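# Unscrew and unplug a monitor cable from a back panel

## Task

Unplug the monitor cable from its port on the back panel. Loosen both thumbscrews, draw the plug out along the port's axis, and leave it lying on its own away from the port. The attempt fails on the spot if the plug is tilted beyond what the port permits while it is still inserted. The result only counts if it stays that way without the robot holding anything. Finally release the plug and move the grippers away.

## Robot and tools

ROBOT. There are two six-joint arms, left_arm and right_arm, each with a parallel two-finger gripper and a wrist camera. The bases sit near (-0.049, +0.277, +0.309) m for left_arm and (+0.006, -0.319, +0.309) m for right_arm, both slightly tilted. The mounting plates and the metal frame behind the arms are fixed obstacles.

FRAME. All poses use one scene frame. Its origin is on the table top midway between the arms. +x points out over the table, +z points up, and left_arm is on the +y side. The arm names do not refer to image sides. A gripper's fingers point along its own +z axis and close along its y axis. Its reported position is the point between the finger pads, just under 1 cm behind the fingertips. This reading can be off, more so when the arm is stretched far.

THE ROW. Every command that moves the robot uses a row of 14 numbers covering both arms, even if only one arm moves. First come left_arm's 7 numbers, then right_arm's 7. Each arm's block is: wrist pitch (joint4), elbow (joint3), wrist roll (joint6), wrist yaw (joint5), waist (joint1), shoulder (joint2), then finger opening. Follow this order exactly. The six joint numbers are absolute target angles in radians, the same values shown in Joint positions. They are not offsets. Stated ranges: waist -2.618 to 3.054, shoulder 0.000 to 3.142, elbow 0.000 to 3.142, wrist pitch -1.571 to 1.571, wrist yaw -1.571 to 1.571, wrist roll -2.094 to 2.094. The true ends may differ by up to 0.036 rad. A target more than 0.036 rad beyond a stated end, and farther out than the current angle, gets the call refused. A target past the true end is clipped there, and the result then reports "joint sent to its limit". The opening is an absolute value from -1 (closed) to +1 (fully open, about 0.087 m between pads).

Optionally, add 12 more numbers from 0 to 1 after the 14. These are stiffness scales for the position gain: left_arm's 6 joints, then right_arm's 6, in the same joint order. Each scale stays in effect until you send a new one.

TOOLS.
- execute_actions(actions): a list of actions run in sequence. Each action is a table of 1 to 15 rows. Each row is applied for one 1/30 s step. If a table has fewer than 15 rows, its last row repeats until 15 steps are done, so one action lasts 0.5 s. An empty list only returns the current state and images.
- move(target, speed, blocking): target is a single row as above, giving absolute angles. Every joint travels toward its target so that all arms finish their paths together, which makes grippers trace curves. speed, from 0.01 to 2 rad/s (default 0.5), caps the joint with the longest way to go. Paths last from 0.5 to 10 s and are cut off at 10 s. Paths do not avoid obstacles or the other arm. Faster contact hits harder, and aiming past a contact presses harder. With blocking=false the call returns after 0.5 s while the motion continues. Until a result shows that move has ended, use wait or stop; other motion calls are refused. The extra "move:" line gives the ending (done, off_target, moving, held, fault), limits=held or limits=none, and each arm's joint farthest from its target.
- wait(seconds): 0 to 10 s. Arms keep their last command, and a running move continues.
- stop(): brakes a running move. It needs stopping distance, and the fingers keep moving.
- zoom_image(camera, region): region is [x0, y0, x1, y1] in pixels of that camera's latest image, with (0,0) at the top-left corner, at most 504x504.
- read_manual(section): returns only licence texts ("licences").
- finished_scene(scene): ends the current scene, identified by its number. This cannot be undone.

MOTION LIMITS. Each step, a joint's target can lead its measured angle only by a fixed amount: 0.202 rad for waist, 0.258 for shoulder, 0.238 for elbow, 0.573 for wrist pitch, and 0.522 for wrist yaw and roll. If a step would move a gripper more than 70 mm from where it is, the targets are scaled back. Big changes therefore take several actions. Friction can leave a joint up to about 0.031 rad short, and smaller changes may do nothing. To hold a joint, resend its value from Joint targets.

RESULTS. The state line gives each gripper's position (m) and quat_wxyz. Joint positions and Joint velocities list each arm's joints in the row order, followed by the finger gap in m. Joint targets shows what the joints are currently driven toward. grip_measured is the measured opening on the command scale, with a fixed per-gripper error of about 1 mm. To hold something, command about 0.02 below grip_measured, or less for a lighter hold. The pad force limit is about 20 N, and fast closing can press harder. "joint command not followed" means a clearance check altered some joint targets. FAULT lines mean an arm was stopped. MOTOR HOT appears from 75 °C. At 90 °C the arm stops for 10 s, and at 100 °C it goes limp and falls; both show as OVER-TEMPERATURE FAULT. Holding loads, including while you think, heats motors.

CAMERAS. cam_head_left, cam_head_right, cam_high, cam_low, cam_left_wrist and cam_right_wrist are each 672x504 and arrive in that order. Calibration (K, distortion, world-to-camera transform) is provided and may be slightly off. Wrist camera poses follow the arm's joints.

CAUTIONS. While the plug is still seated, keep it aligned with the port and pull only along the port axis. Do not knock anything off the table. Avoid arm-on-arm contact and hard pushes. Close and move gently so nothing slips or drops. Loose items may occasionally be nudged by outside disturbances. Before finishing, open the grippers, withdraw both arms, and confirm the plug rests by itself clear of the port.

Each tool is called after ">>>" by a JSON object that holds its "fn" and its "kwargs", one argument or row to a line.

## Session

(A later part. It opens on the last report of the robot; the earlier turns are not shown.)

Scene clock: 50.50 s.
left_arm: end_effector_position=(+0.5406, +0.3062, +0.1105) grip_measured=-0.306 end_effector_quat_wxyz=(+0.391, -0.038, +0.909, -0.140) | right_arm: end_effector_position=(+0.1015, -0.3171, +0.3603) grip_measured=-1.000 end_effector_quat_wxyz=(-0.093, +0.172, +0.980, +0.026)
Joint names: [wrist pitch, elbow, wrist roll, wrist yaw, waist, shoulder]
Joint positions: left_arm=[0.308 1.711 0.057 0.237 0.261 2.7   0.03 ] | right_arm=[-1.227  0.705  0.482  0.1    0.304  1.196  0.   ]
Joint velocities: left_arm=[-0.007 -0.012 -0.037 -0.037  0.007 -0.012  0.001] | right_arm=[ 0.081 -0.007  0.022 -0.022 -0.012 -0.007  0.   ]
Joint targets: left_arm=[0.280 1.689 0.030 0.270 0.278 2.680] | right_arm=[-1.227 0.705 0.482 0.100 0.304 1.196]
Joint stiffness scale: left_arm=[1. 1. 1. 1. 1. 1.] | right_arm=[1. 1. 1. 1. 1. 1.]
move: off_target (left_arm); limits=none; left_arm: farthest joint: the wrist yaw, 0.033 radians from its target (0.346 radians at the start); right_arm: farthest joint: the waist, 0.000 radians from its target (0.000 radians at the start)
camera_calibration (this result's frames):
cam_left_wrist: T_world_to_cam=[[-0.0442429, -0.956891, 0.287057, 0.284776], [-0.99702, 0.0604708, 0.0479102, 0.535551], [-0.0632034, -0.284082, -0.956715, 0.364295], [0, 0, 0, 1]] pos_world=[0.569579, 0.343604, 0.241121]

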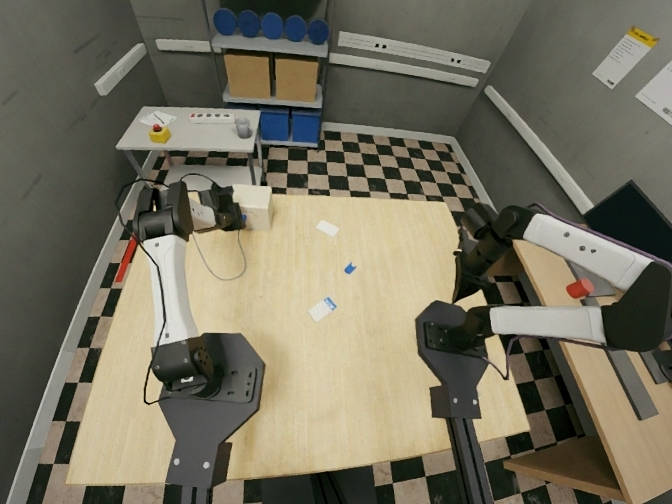

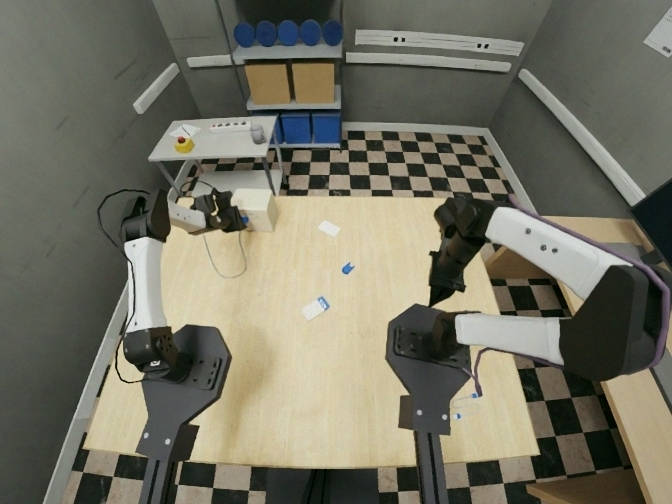

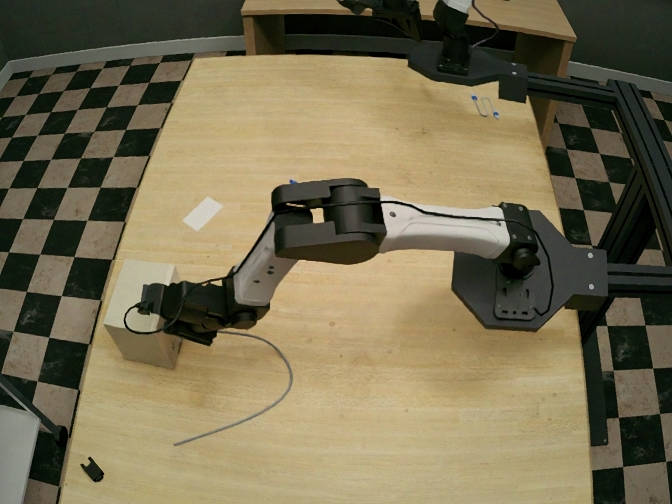

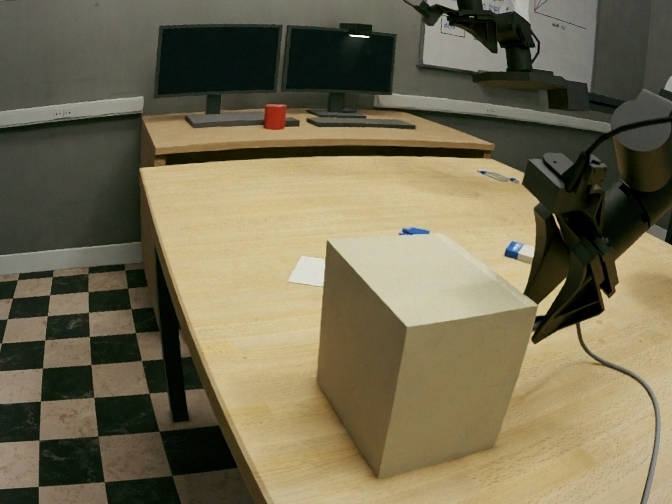

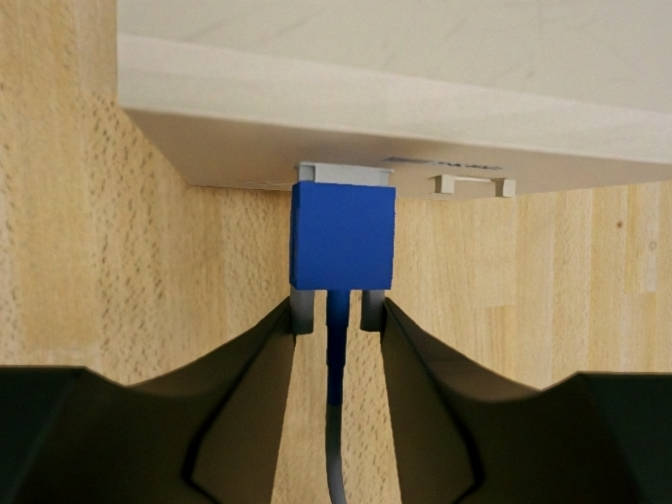

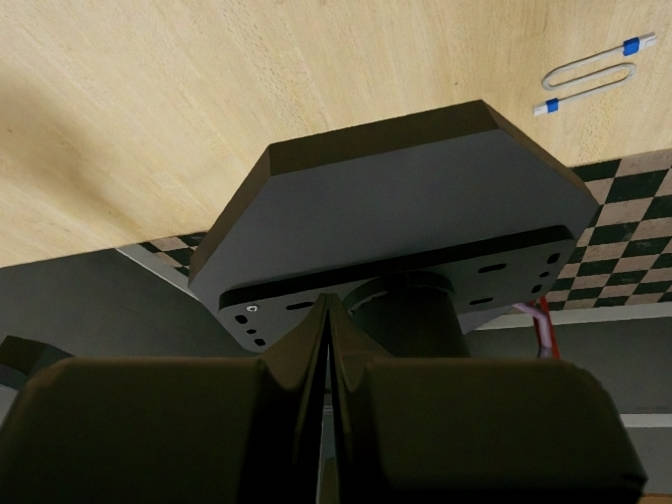

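>>> {"fn": "move", "kwargs": {
  "target": [0.327,1.74,0.363,-0.29,0.095,2.742,-0.05,-1.227,0.705,0.482,0.1,0.304,1.196,-1],
  "speed": 0.3
}}

>>> {"fn": "zoom_image", "kwargs": {
  "camera": "cam_left_wrist",
  "region": [260, 250, 420, 360]
}}

>>> {"fn": "execute_actions", "kwargs": {
  "actions": [
    [[0.327,1.74,0.363,-0.29,0.095,2.742,-0.24,-1.227,0.705,0.482,0.1,0.304,1.196,-1]],
    [[0.327,1.74,0.363,-0.29,0.095,2.742,-0.28,-1.227,0.705,0.482,0.1,0.304,1.196,-1],[0.327,1.74,0.363,-0.29,0.095,2.742,-0.29,-1.227,0.705,0.482,0.1,0.304,1.196,-1],[0.327,1.74,0.363,-0.29,0.095,2.742,-0.30,-1.227,0.705,0.482,0.1,0.304,1.196,-1],[0.327,1.74,0.363,-0.29,0.095,2.742,-0.31,-1.227,0.705,0.482,0.1,0.304,1.196,-1],[0.327,1.74,0.363,-0.29,0.095,2.742,-0.325,-1.227,0.705,0.482,0.1,0.304,1.196,-1]]
  ]
}}

>>> {"fn": "move", "kwargs": {
  "target": [0.28,1.689,0.22,-0.05,0.175,2.684,-0.325,-1.227,0.705,0.482,0.1,0.304,1.196,-1],
  "speed": 0.2
}}

>>> {"fn": "move", "kwargs": {
  "target": [0.27,1.695,0.03,0.27,0.278,2.70,-0.335,-1.227,0.705,0.482,0.1,0.304,1.196,-1],
  "speed": 0.2
}}

Scene clock: 53.97 s.
left_arm: end_effector_position=(+0.5409, +0.3095, +0.1104) grip_measured=-0.050 end_effector_quat_wxyz=(+0.364, +0.072, +0.922, +0.113) | right_arm: end_effector_position=(+0.1015, -0.3171, +0.3603) grip_measured=-1.000 end_effector_quat_wxyz=(-0.093, +0.172, +0.980, +0.026)
Joint names: [wrist pitch, elbow, wrist roll, wrist yaw, waist, shoulder]
Joint positions: left_arm=[ 0.321  1.725  0.356 -0.278  0.1    2.721  0.042] | right_arm=[-1.227  0.705  0.482  0.1    0.304  1.196  0.   ]
Joint velocities: left_arm=[-0.037  0.002  0.081  0.022 -0.012 -0.007  0.001] | right_arm=[ 0.022 -0.012  0.051 -0.007 -0.002  0.007  0.   ]
Joint targets: left_arm=[0.327 1.740 0.363 -0.290 0.095 2.742] | right_arm=[-1.227 0.705 0.482 0.100 0.304 1.196]
Joint stiffness scale: left_arm=[1. 1. 1. 1. 1. 1.] | right_arm=[1. 1. 1. 1. 1. 1.]
move: off_target (left_arm); limits=none; left_arm: farthest joint: the shoulder, 0.021 radians from its target (0.042 radians at the start); right_arm: farthest joint: the waist, 0.000 radians from its target (0.000 radians at the start)
camera_calibration (this result's frames):
cam_left_wrist: T_world_to_cam=[[-0.0544066, -0.964566, -0.258173, 0.356057], [-0.992238, 0.0232725, 0.122152, 0.536388], [-0.111816, 0.262815, -0.958345, 0.222344], [0, 0, 0, 1]] pos_world=[0.576458, 0.272522, 0.239486]

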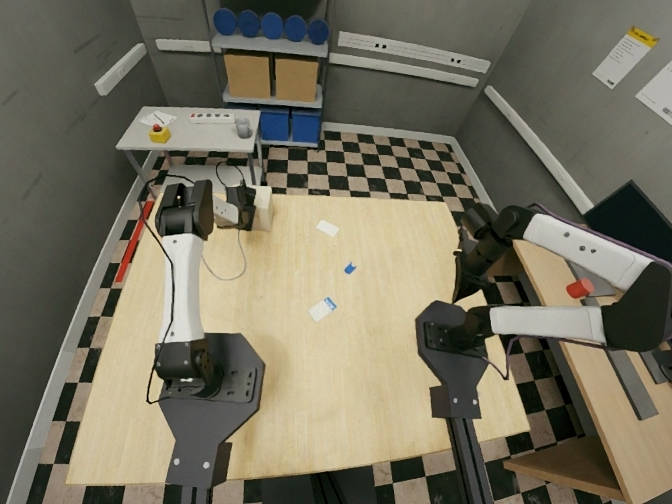

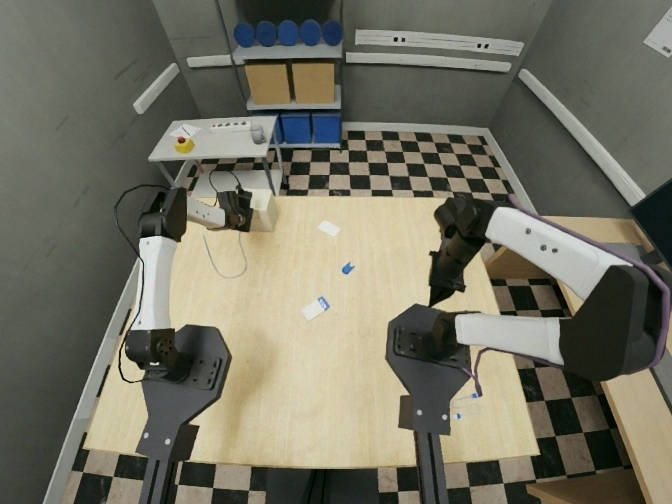

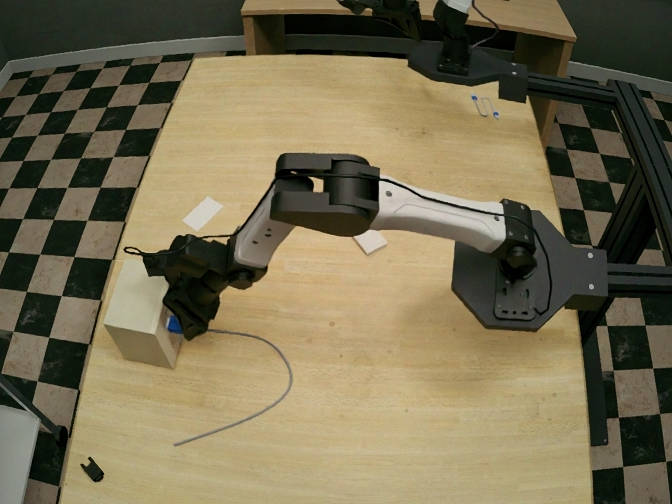

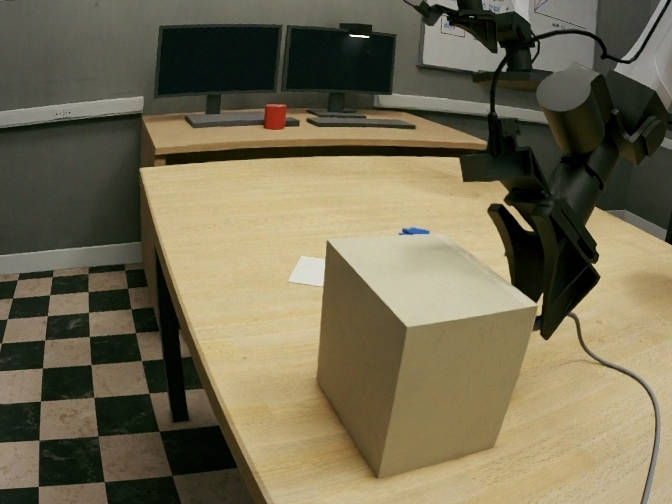

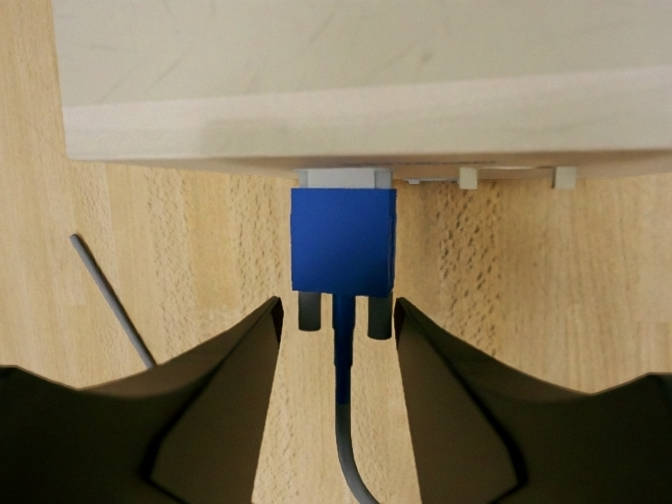

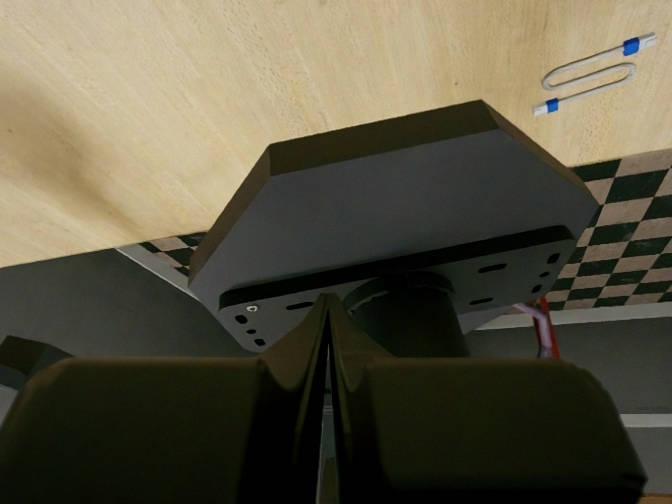

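Region (260, 250, 420, 360) of cam_left_wrist's 672x504 image, scaled by 3.150, with more detail than that image has; it fills the top 346 rows of this view, and the rest is white.

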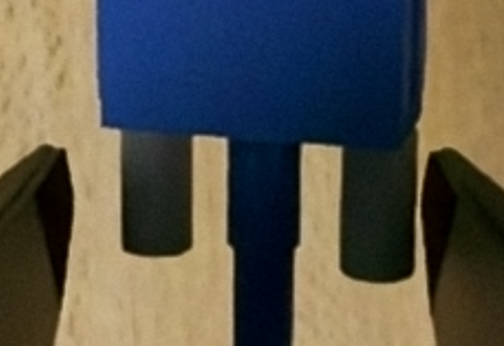

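Scene clock: 54.97 s.
left_arm: end_effector_position=(+0.5406, +0.3080, +0.1098) grip_measured=-0.308 end_effector_quat_wxyz=(+0.363, +0.074, +0.922, +0.113) | right_arm: end_effector_position=(+0.1015, -0.3171, +0.3603) grip_measured=-1.000 end_effector_quat_wxyz=(-0.093, +0.172, +0.980, +0.026)
Joint names: [wrist pitch, elbow, wrist roll, wrist yaw, waist, shoulder]
Joint positions: left_arm=[ 0.321  1.725  0.359 -0.277  0.098  2.723  0.03 ] | right_arm=[-1.227  0.705  0.482  0.1    0.304  1.196  0.   ]
Joint velocities: left_arm=[-0.066  0.007  0.051  0.037 -0.012 -0.007 -0.001] | right_arm=[ 0.081 -0.007  0.037 -0.066 -0.007 -0.012  0.   ]
Joint targets: left_arm=[0.327 1.740 0.363 -0.290 0.095 2.742] | right_arm=[-1.227 0.705 0.482 0.100 0.304 1.196]
Joint stiffness scale: left_arm=[1. 1. 1. 1. 1. 1.] | right_arm=[1. 1. 1. 1. 1. 1.]
camera_calibration (this result's frames):
cam_left_wrist: T_world_to_cam=[[-0.0592954, -0.963954, -0.259377, 0.35705], [-0.99194, 0.0277511, 0.123629, 0.53451], [-0.111975, 0.264618, -0.95783, 0.221619], [0, 0, 0, 1]] pos_world=[0.57619, 0.270703, 0.238803]

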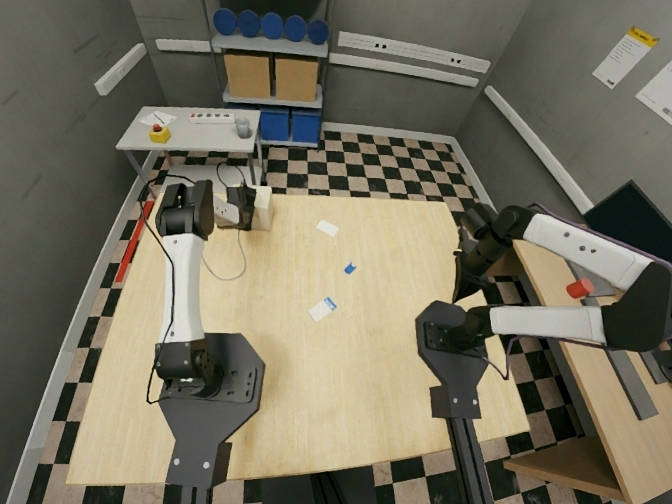

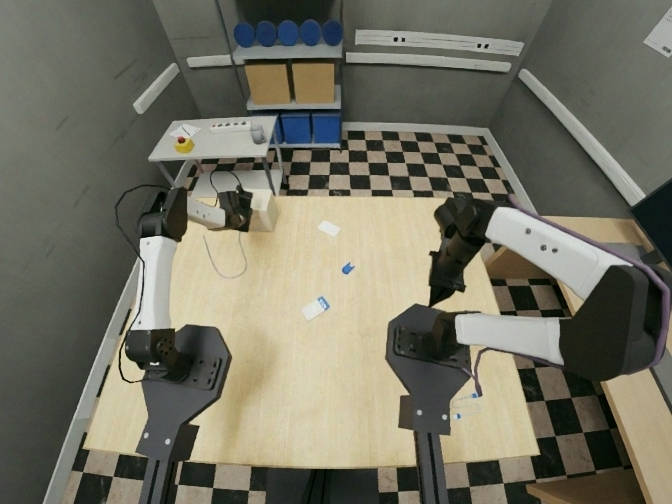

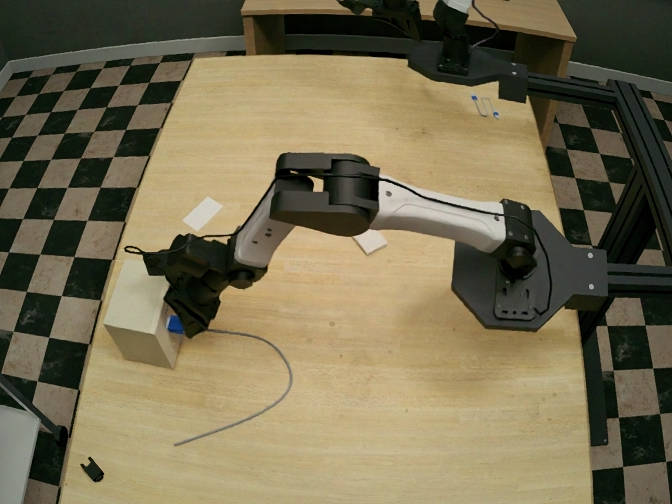

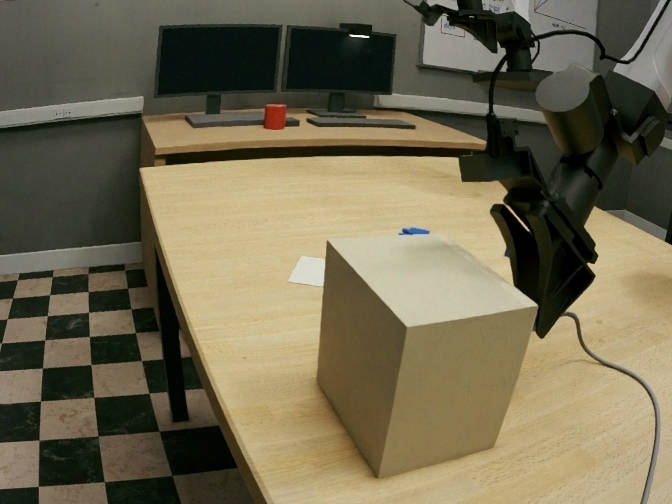

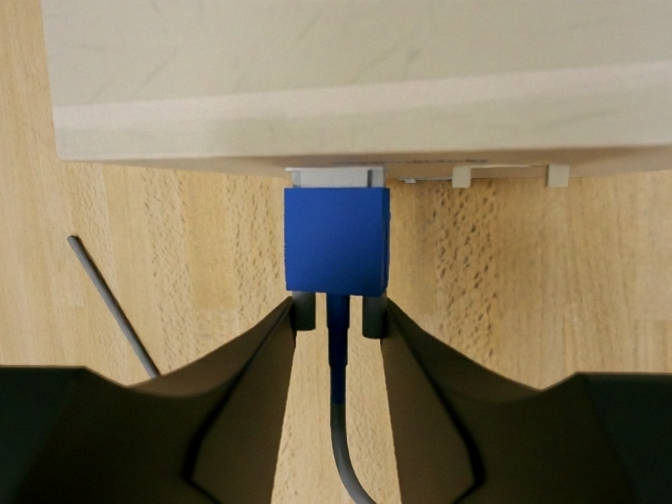

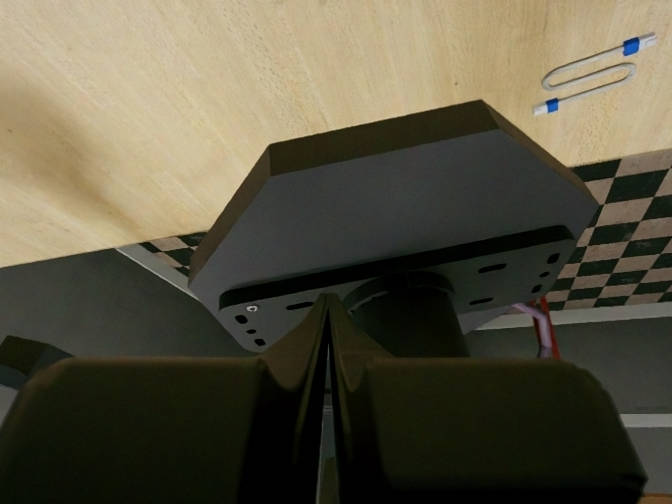

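Scene clock: 56.53 s.
left_arm: end_effector_position=(+0.5408, +0.3072, +0.1081) grip_measured=-0.289 end_effector_quat_wxyz=(+0.376, +0.041, +0.926, +0.016) | right_arm: end_effector_position=(+0.1015, -0.3171, +0.3603) grip_measured=-1.000 end_effector_quat_wxyz=(-0.093, +0.172, +0.980, +0.026)
Joint names: [wrist pitch, elbow, wrist roll, wrist yaw, waist, shoulder]
Joint positions: left_arm=[ 0.298  1.71   0.259 -0.075  0.16   2.699  0.031] | right_arm=[-1.227  0.705  0.482  0.1    0.304  1.196  0.   ]
Joint velocities: left_arm=[ 0.007 -0.002 -0.037 -0.007 -0.007 -0.007  0.   ] | right_arm=[-0.022  0.002 -0.037 -0.007  0.007 -0.007  0.   ]
Joint targets: left_arm=[0.280 1.689 0.220 -0.050 0.175 2.684] | right_arm=[-1.227 0.705 0.482 0.100 0.304 1.196]
Joint stiffness scale: left_arm=[1. 1. 1. 1. 1. 1.] | right_arm=[1. 1. 1. 1. 1. 1.]
move: off_target (left_arm); limits=none; left_arm: farthest joint: the wrist roll, 0.039 radians from its target (0.139 radians at the start); right_arm: farthest joint: the waist, 0.000 radians from its target (0.000 radians at the start)
camera_calibration (this result's frames):
cam_left_wrist: T_world_to_cam=[[-0.0670108, -0.996091, -0.0575575, 0.348051], [-0.993048, 0.0609889, 0.100673, 0.527792], [-0.0967691, 0.0639036, -0.993253, 0.277528], [0, 0, 0, 1]] pos_world=[0.574303, 0.296766, 0.242554]

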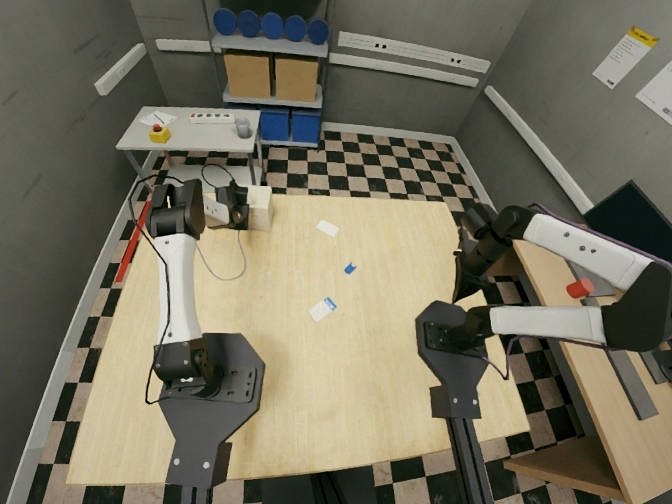

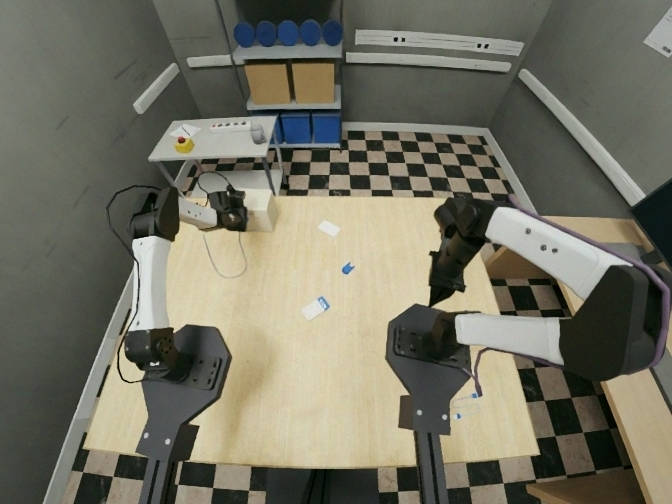

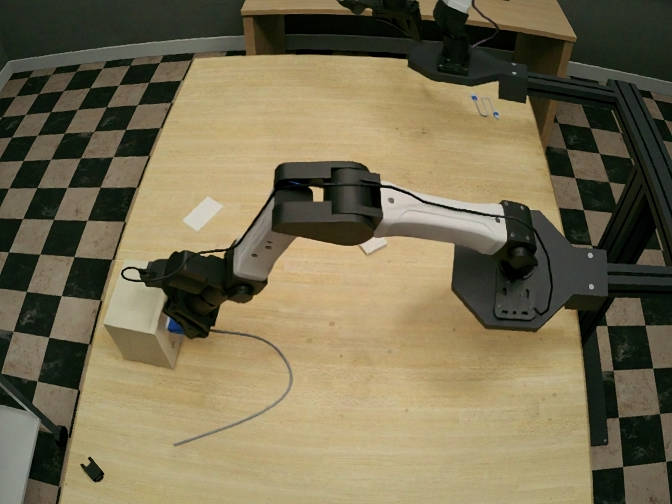

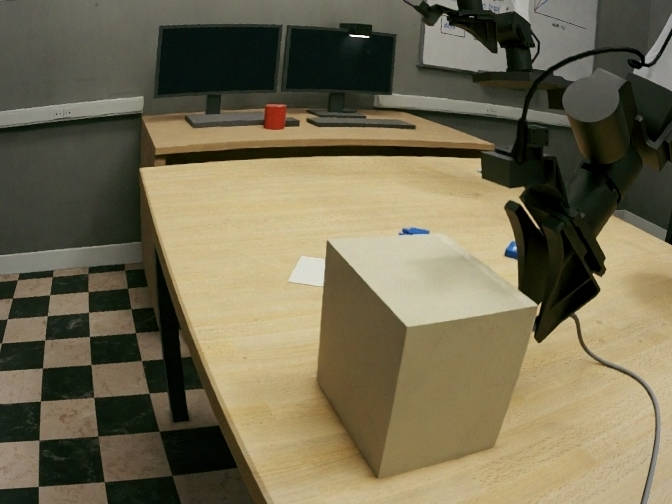

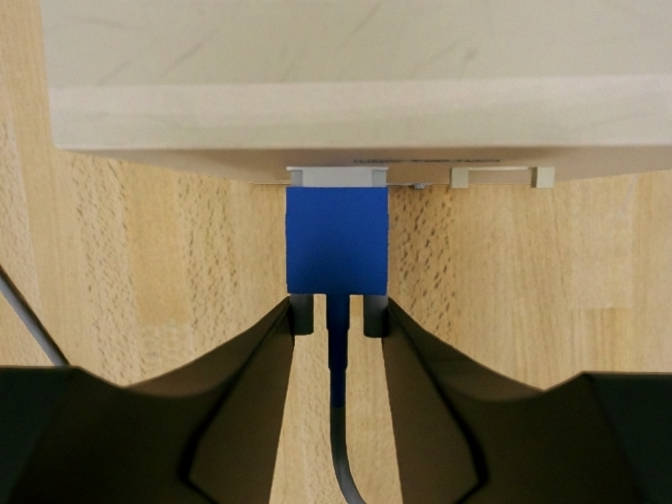

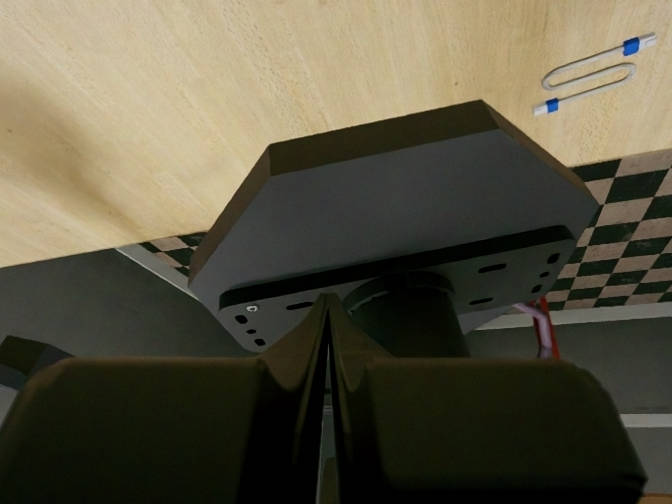

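Scene clock: 58.67 s.
left_arm: end_effector_position=(+0.5407, +0.3061, +0.1102) grip_measured=-0.305 end_effector_quat_wxyz=(+0.393, -0.035, +0.908, -0.140) | right_arm: end_effector_position=(+0.1015, -0.3171, +0.3603) grip_measured=-1.000 end_effector_quat_wxyz=(-0.093, +0.172, +0.980, +0.026)
Joint names: [wrist pitch, elbow, wrist roll, wrist yaw, waist, shoulder]
Joint positions: left_arm=[0.312 1.71  0.064 0.241 0.262 2.702 0.03 ] | right_arm=[-1.227  0.705  0.482  0.1    0.304  1.196  0.   ]
Joint velocities: left_arm=[-0.066 -0.002  0.022  0.037 -0.027 -0.007  0.   ] | right_arm=[ 0.007 -0.007  0.022  0.051  0.002  0.002  0.   ]
Joint targets: left_arm=[0.270 1.695 0.030 0.270 0.278 2.700] | right_arm=[-1.227 0.705 0.482 0.100 0.304 1.196]
Joint stiffness scale: left_arm=[1. 1. 1. 1. 1. 1.] | right_arm=[1. 1. 1. 1. 1. 1.]
move: off_target (left_arm); limits=none; left_arm: farthest joint: the wrist pitch, 0.042 radians from its target (0.028 radians at the start); right_arm: farthest joint: the waist, 0.000 radians from its target (0.000 radians at the start)
camera_calibration (this result's frames):
cam_left_wrist: T_world_to_cam=[[-0.0518104, -0.957224, 0.284672, 0.289262], [-0.996821, 0.0668475, 0.0433562, 0.534145], [-0.0605312, -0.281521, -0.957644, 0.361837], [0, 0, 0, 1]] pos_world=[0.569336, 0.343047, 0.241008]

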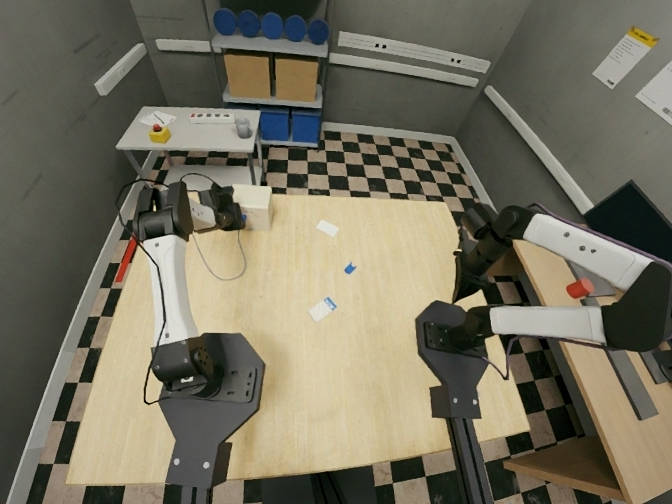

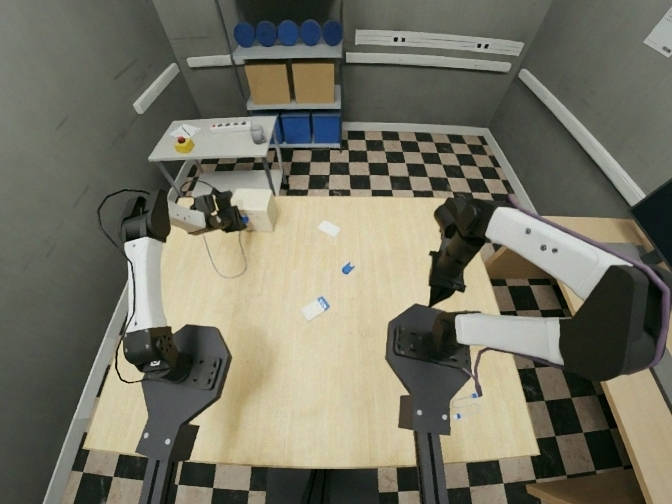

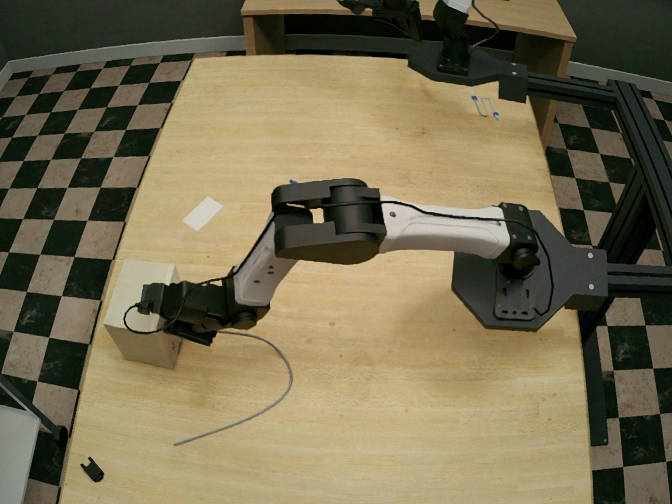

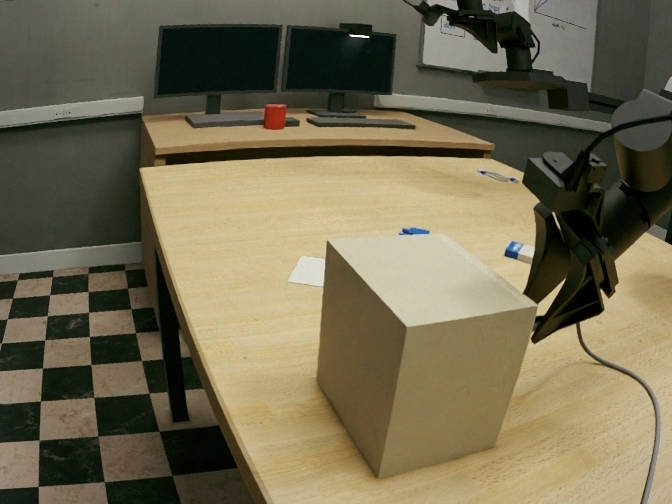

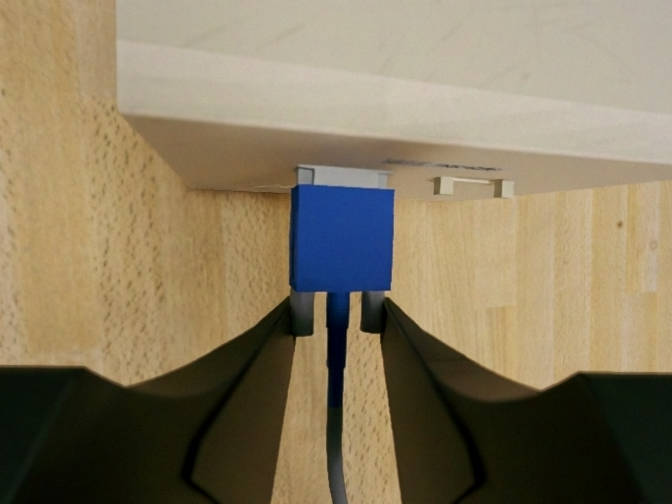

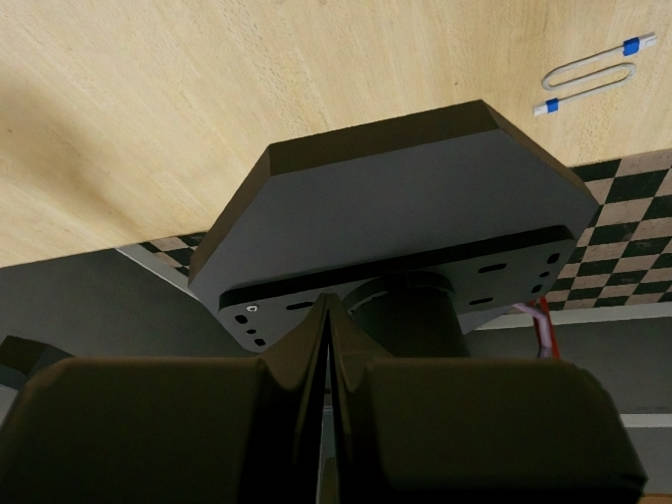

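>>> {"fn": "move", "kwargs": {
  "target": [0.327,1.74,0.363,-0.29,0.095,2.742,-0.05,-1.227,0.705,0.482,0.1,0.304,1.196,-1],
  "speed": 0.4
}}

>>> {"fn": "zoom_image", "kwargs": {
  "camera": "cam_left_wrist",
  "region": [260, 250, 420, 360]
}}

Scene clock: 61.13 s.
left_arm: end_effector_position=(+0.5409, +0.3088, +0.1103) grip_measured=-0.050 end_effector_quat_wxyz=(+0.364, +0.072, +0.922, +0.113) | right_arm: end_effector_position=(+0.1015, -0.3171, +0.3603) grip_measured=-1.000 end_effector_quat_wxyz=(-0.093, +0.172, +0.980, +0.026)
Joint names: [wrist pitch, elbow, wrist roll, wrist yaw, waist, shoulder]
Joint positions: left_arm=[ 0.321  1.725  0.356 -0.278  0.099  2.722  0.042] | right_arm=[-1.227  0.705  0.482  0.1    0.304  1.196  0.   ]
Joint velocities: left_arm=[-0.007 -0.002 -0.051  0.007  0.002  0.012 -0.   ] | right_arm=[ 0.022 -0.012 -0.11  -0.022  0.017 -0.007  0.   ]
Joint targets: left_arm=[0.327 1.740 0.363 -0.290 0.095 2.742] | right_arm=[-1.227 0.705 0.482 0.100 0.304 1.196]
Joint stiffness scale: left_arm=[1. 1. 1. 1. 1. 1.] | right_arm=[1. 1. 1. 1. 1. 1.]
move: done; limits=none; left_arm: farthest joint: the shoulder, 0.020 radians from its target (0.040 radians at the start); right_arm: farthest joint: the waist, 0.000 radians from its target (0.000 radians at the start)
camera_calibration (this result's frames):
cam_left_wrist: T_world_to_cam=[[-0.0553515, -0.964476, -0.258308, 0.355927], [-0.99219, 0.024167, 0.122376, 0.536096], [-0.111786, 0.263064, -0.95828, 0.222391], [0, 0, 0, 1]] pos_world=[0.57647, 0.271824, 0.239447]

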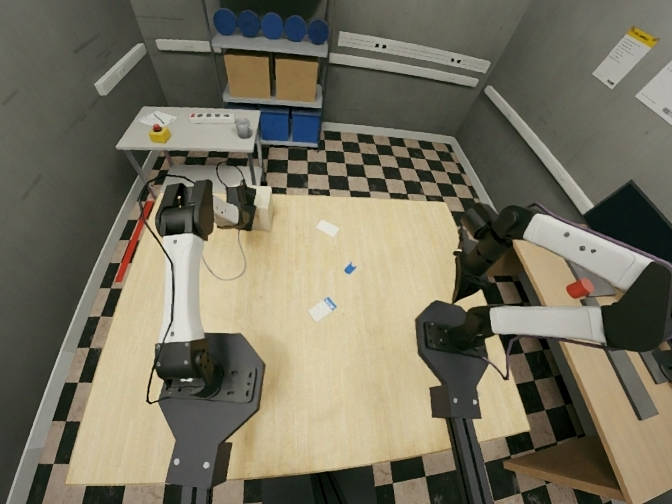

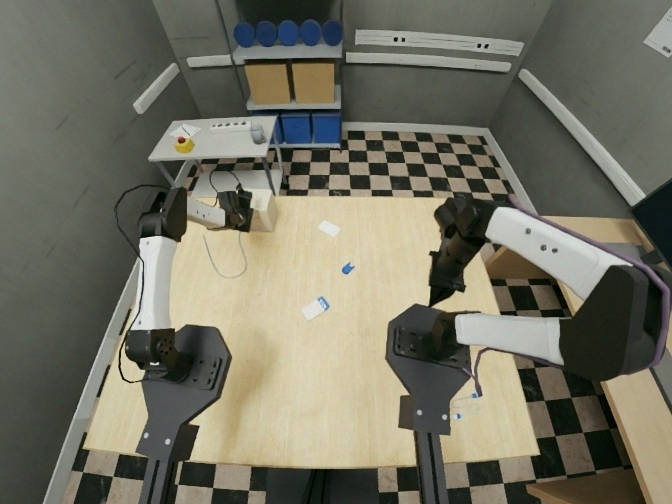

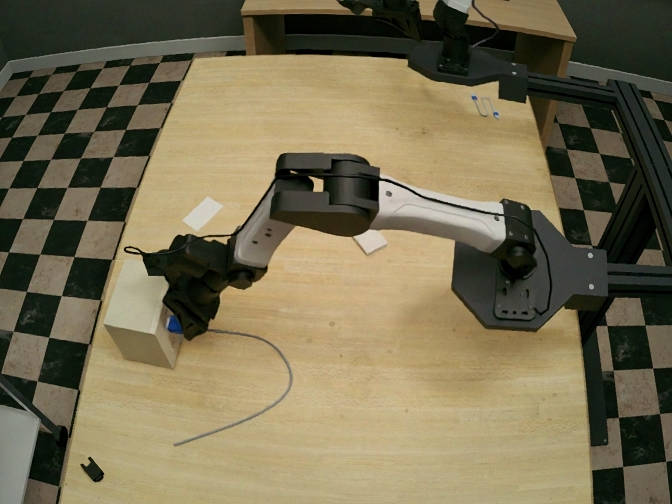

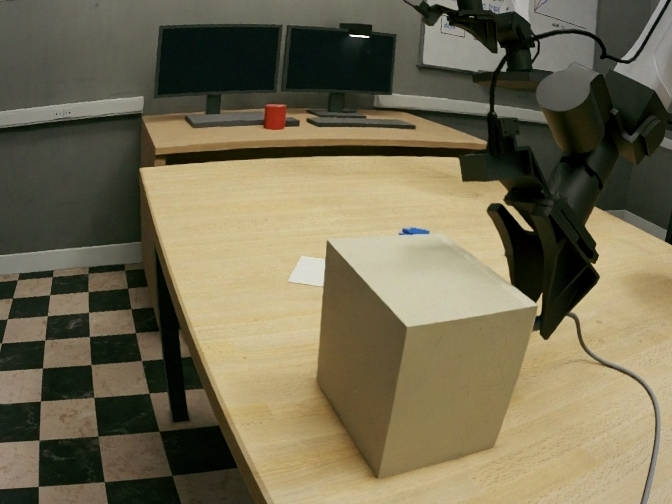

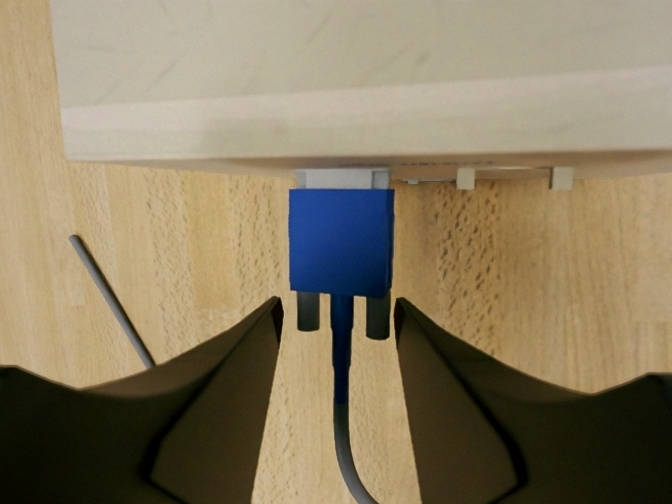

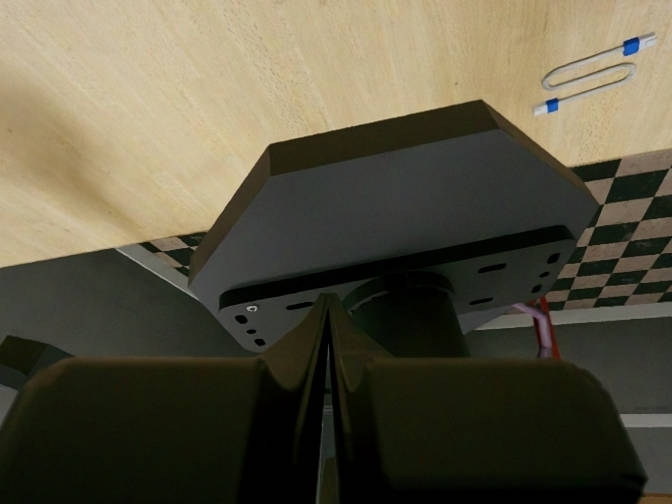

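Region (260, 250, 420, 360) of cam_left_wrist's 672x504 image, scaled by 3.150, with more detail than that image has; it fills the top 346 rows of this view, and the rest is white.

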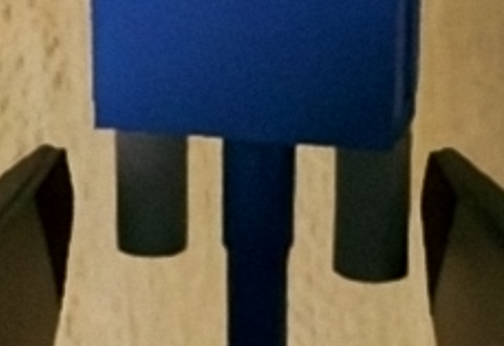

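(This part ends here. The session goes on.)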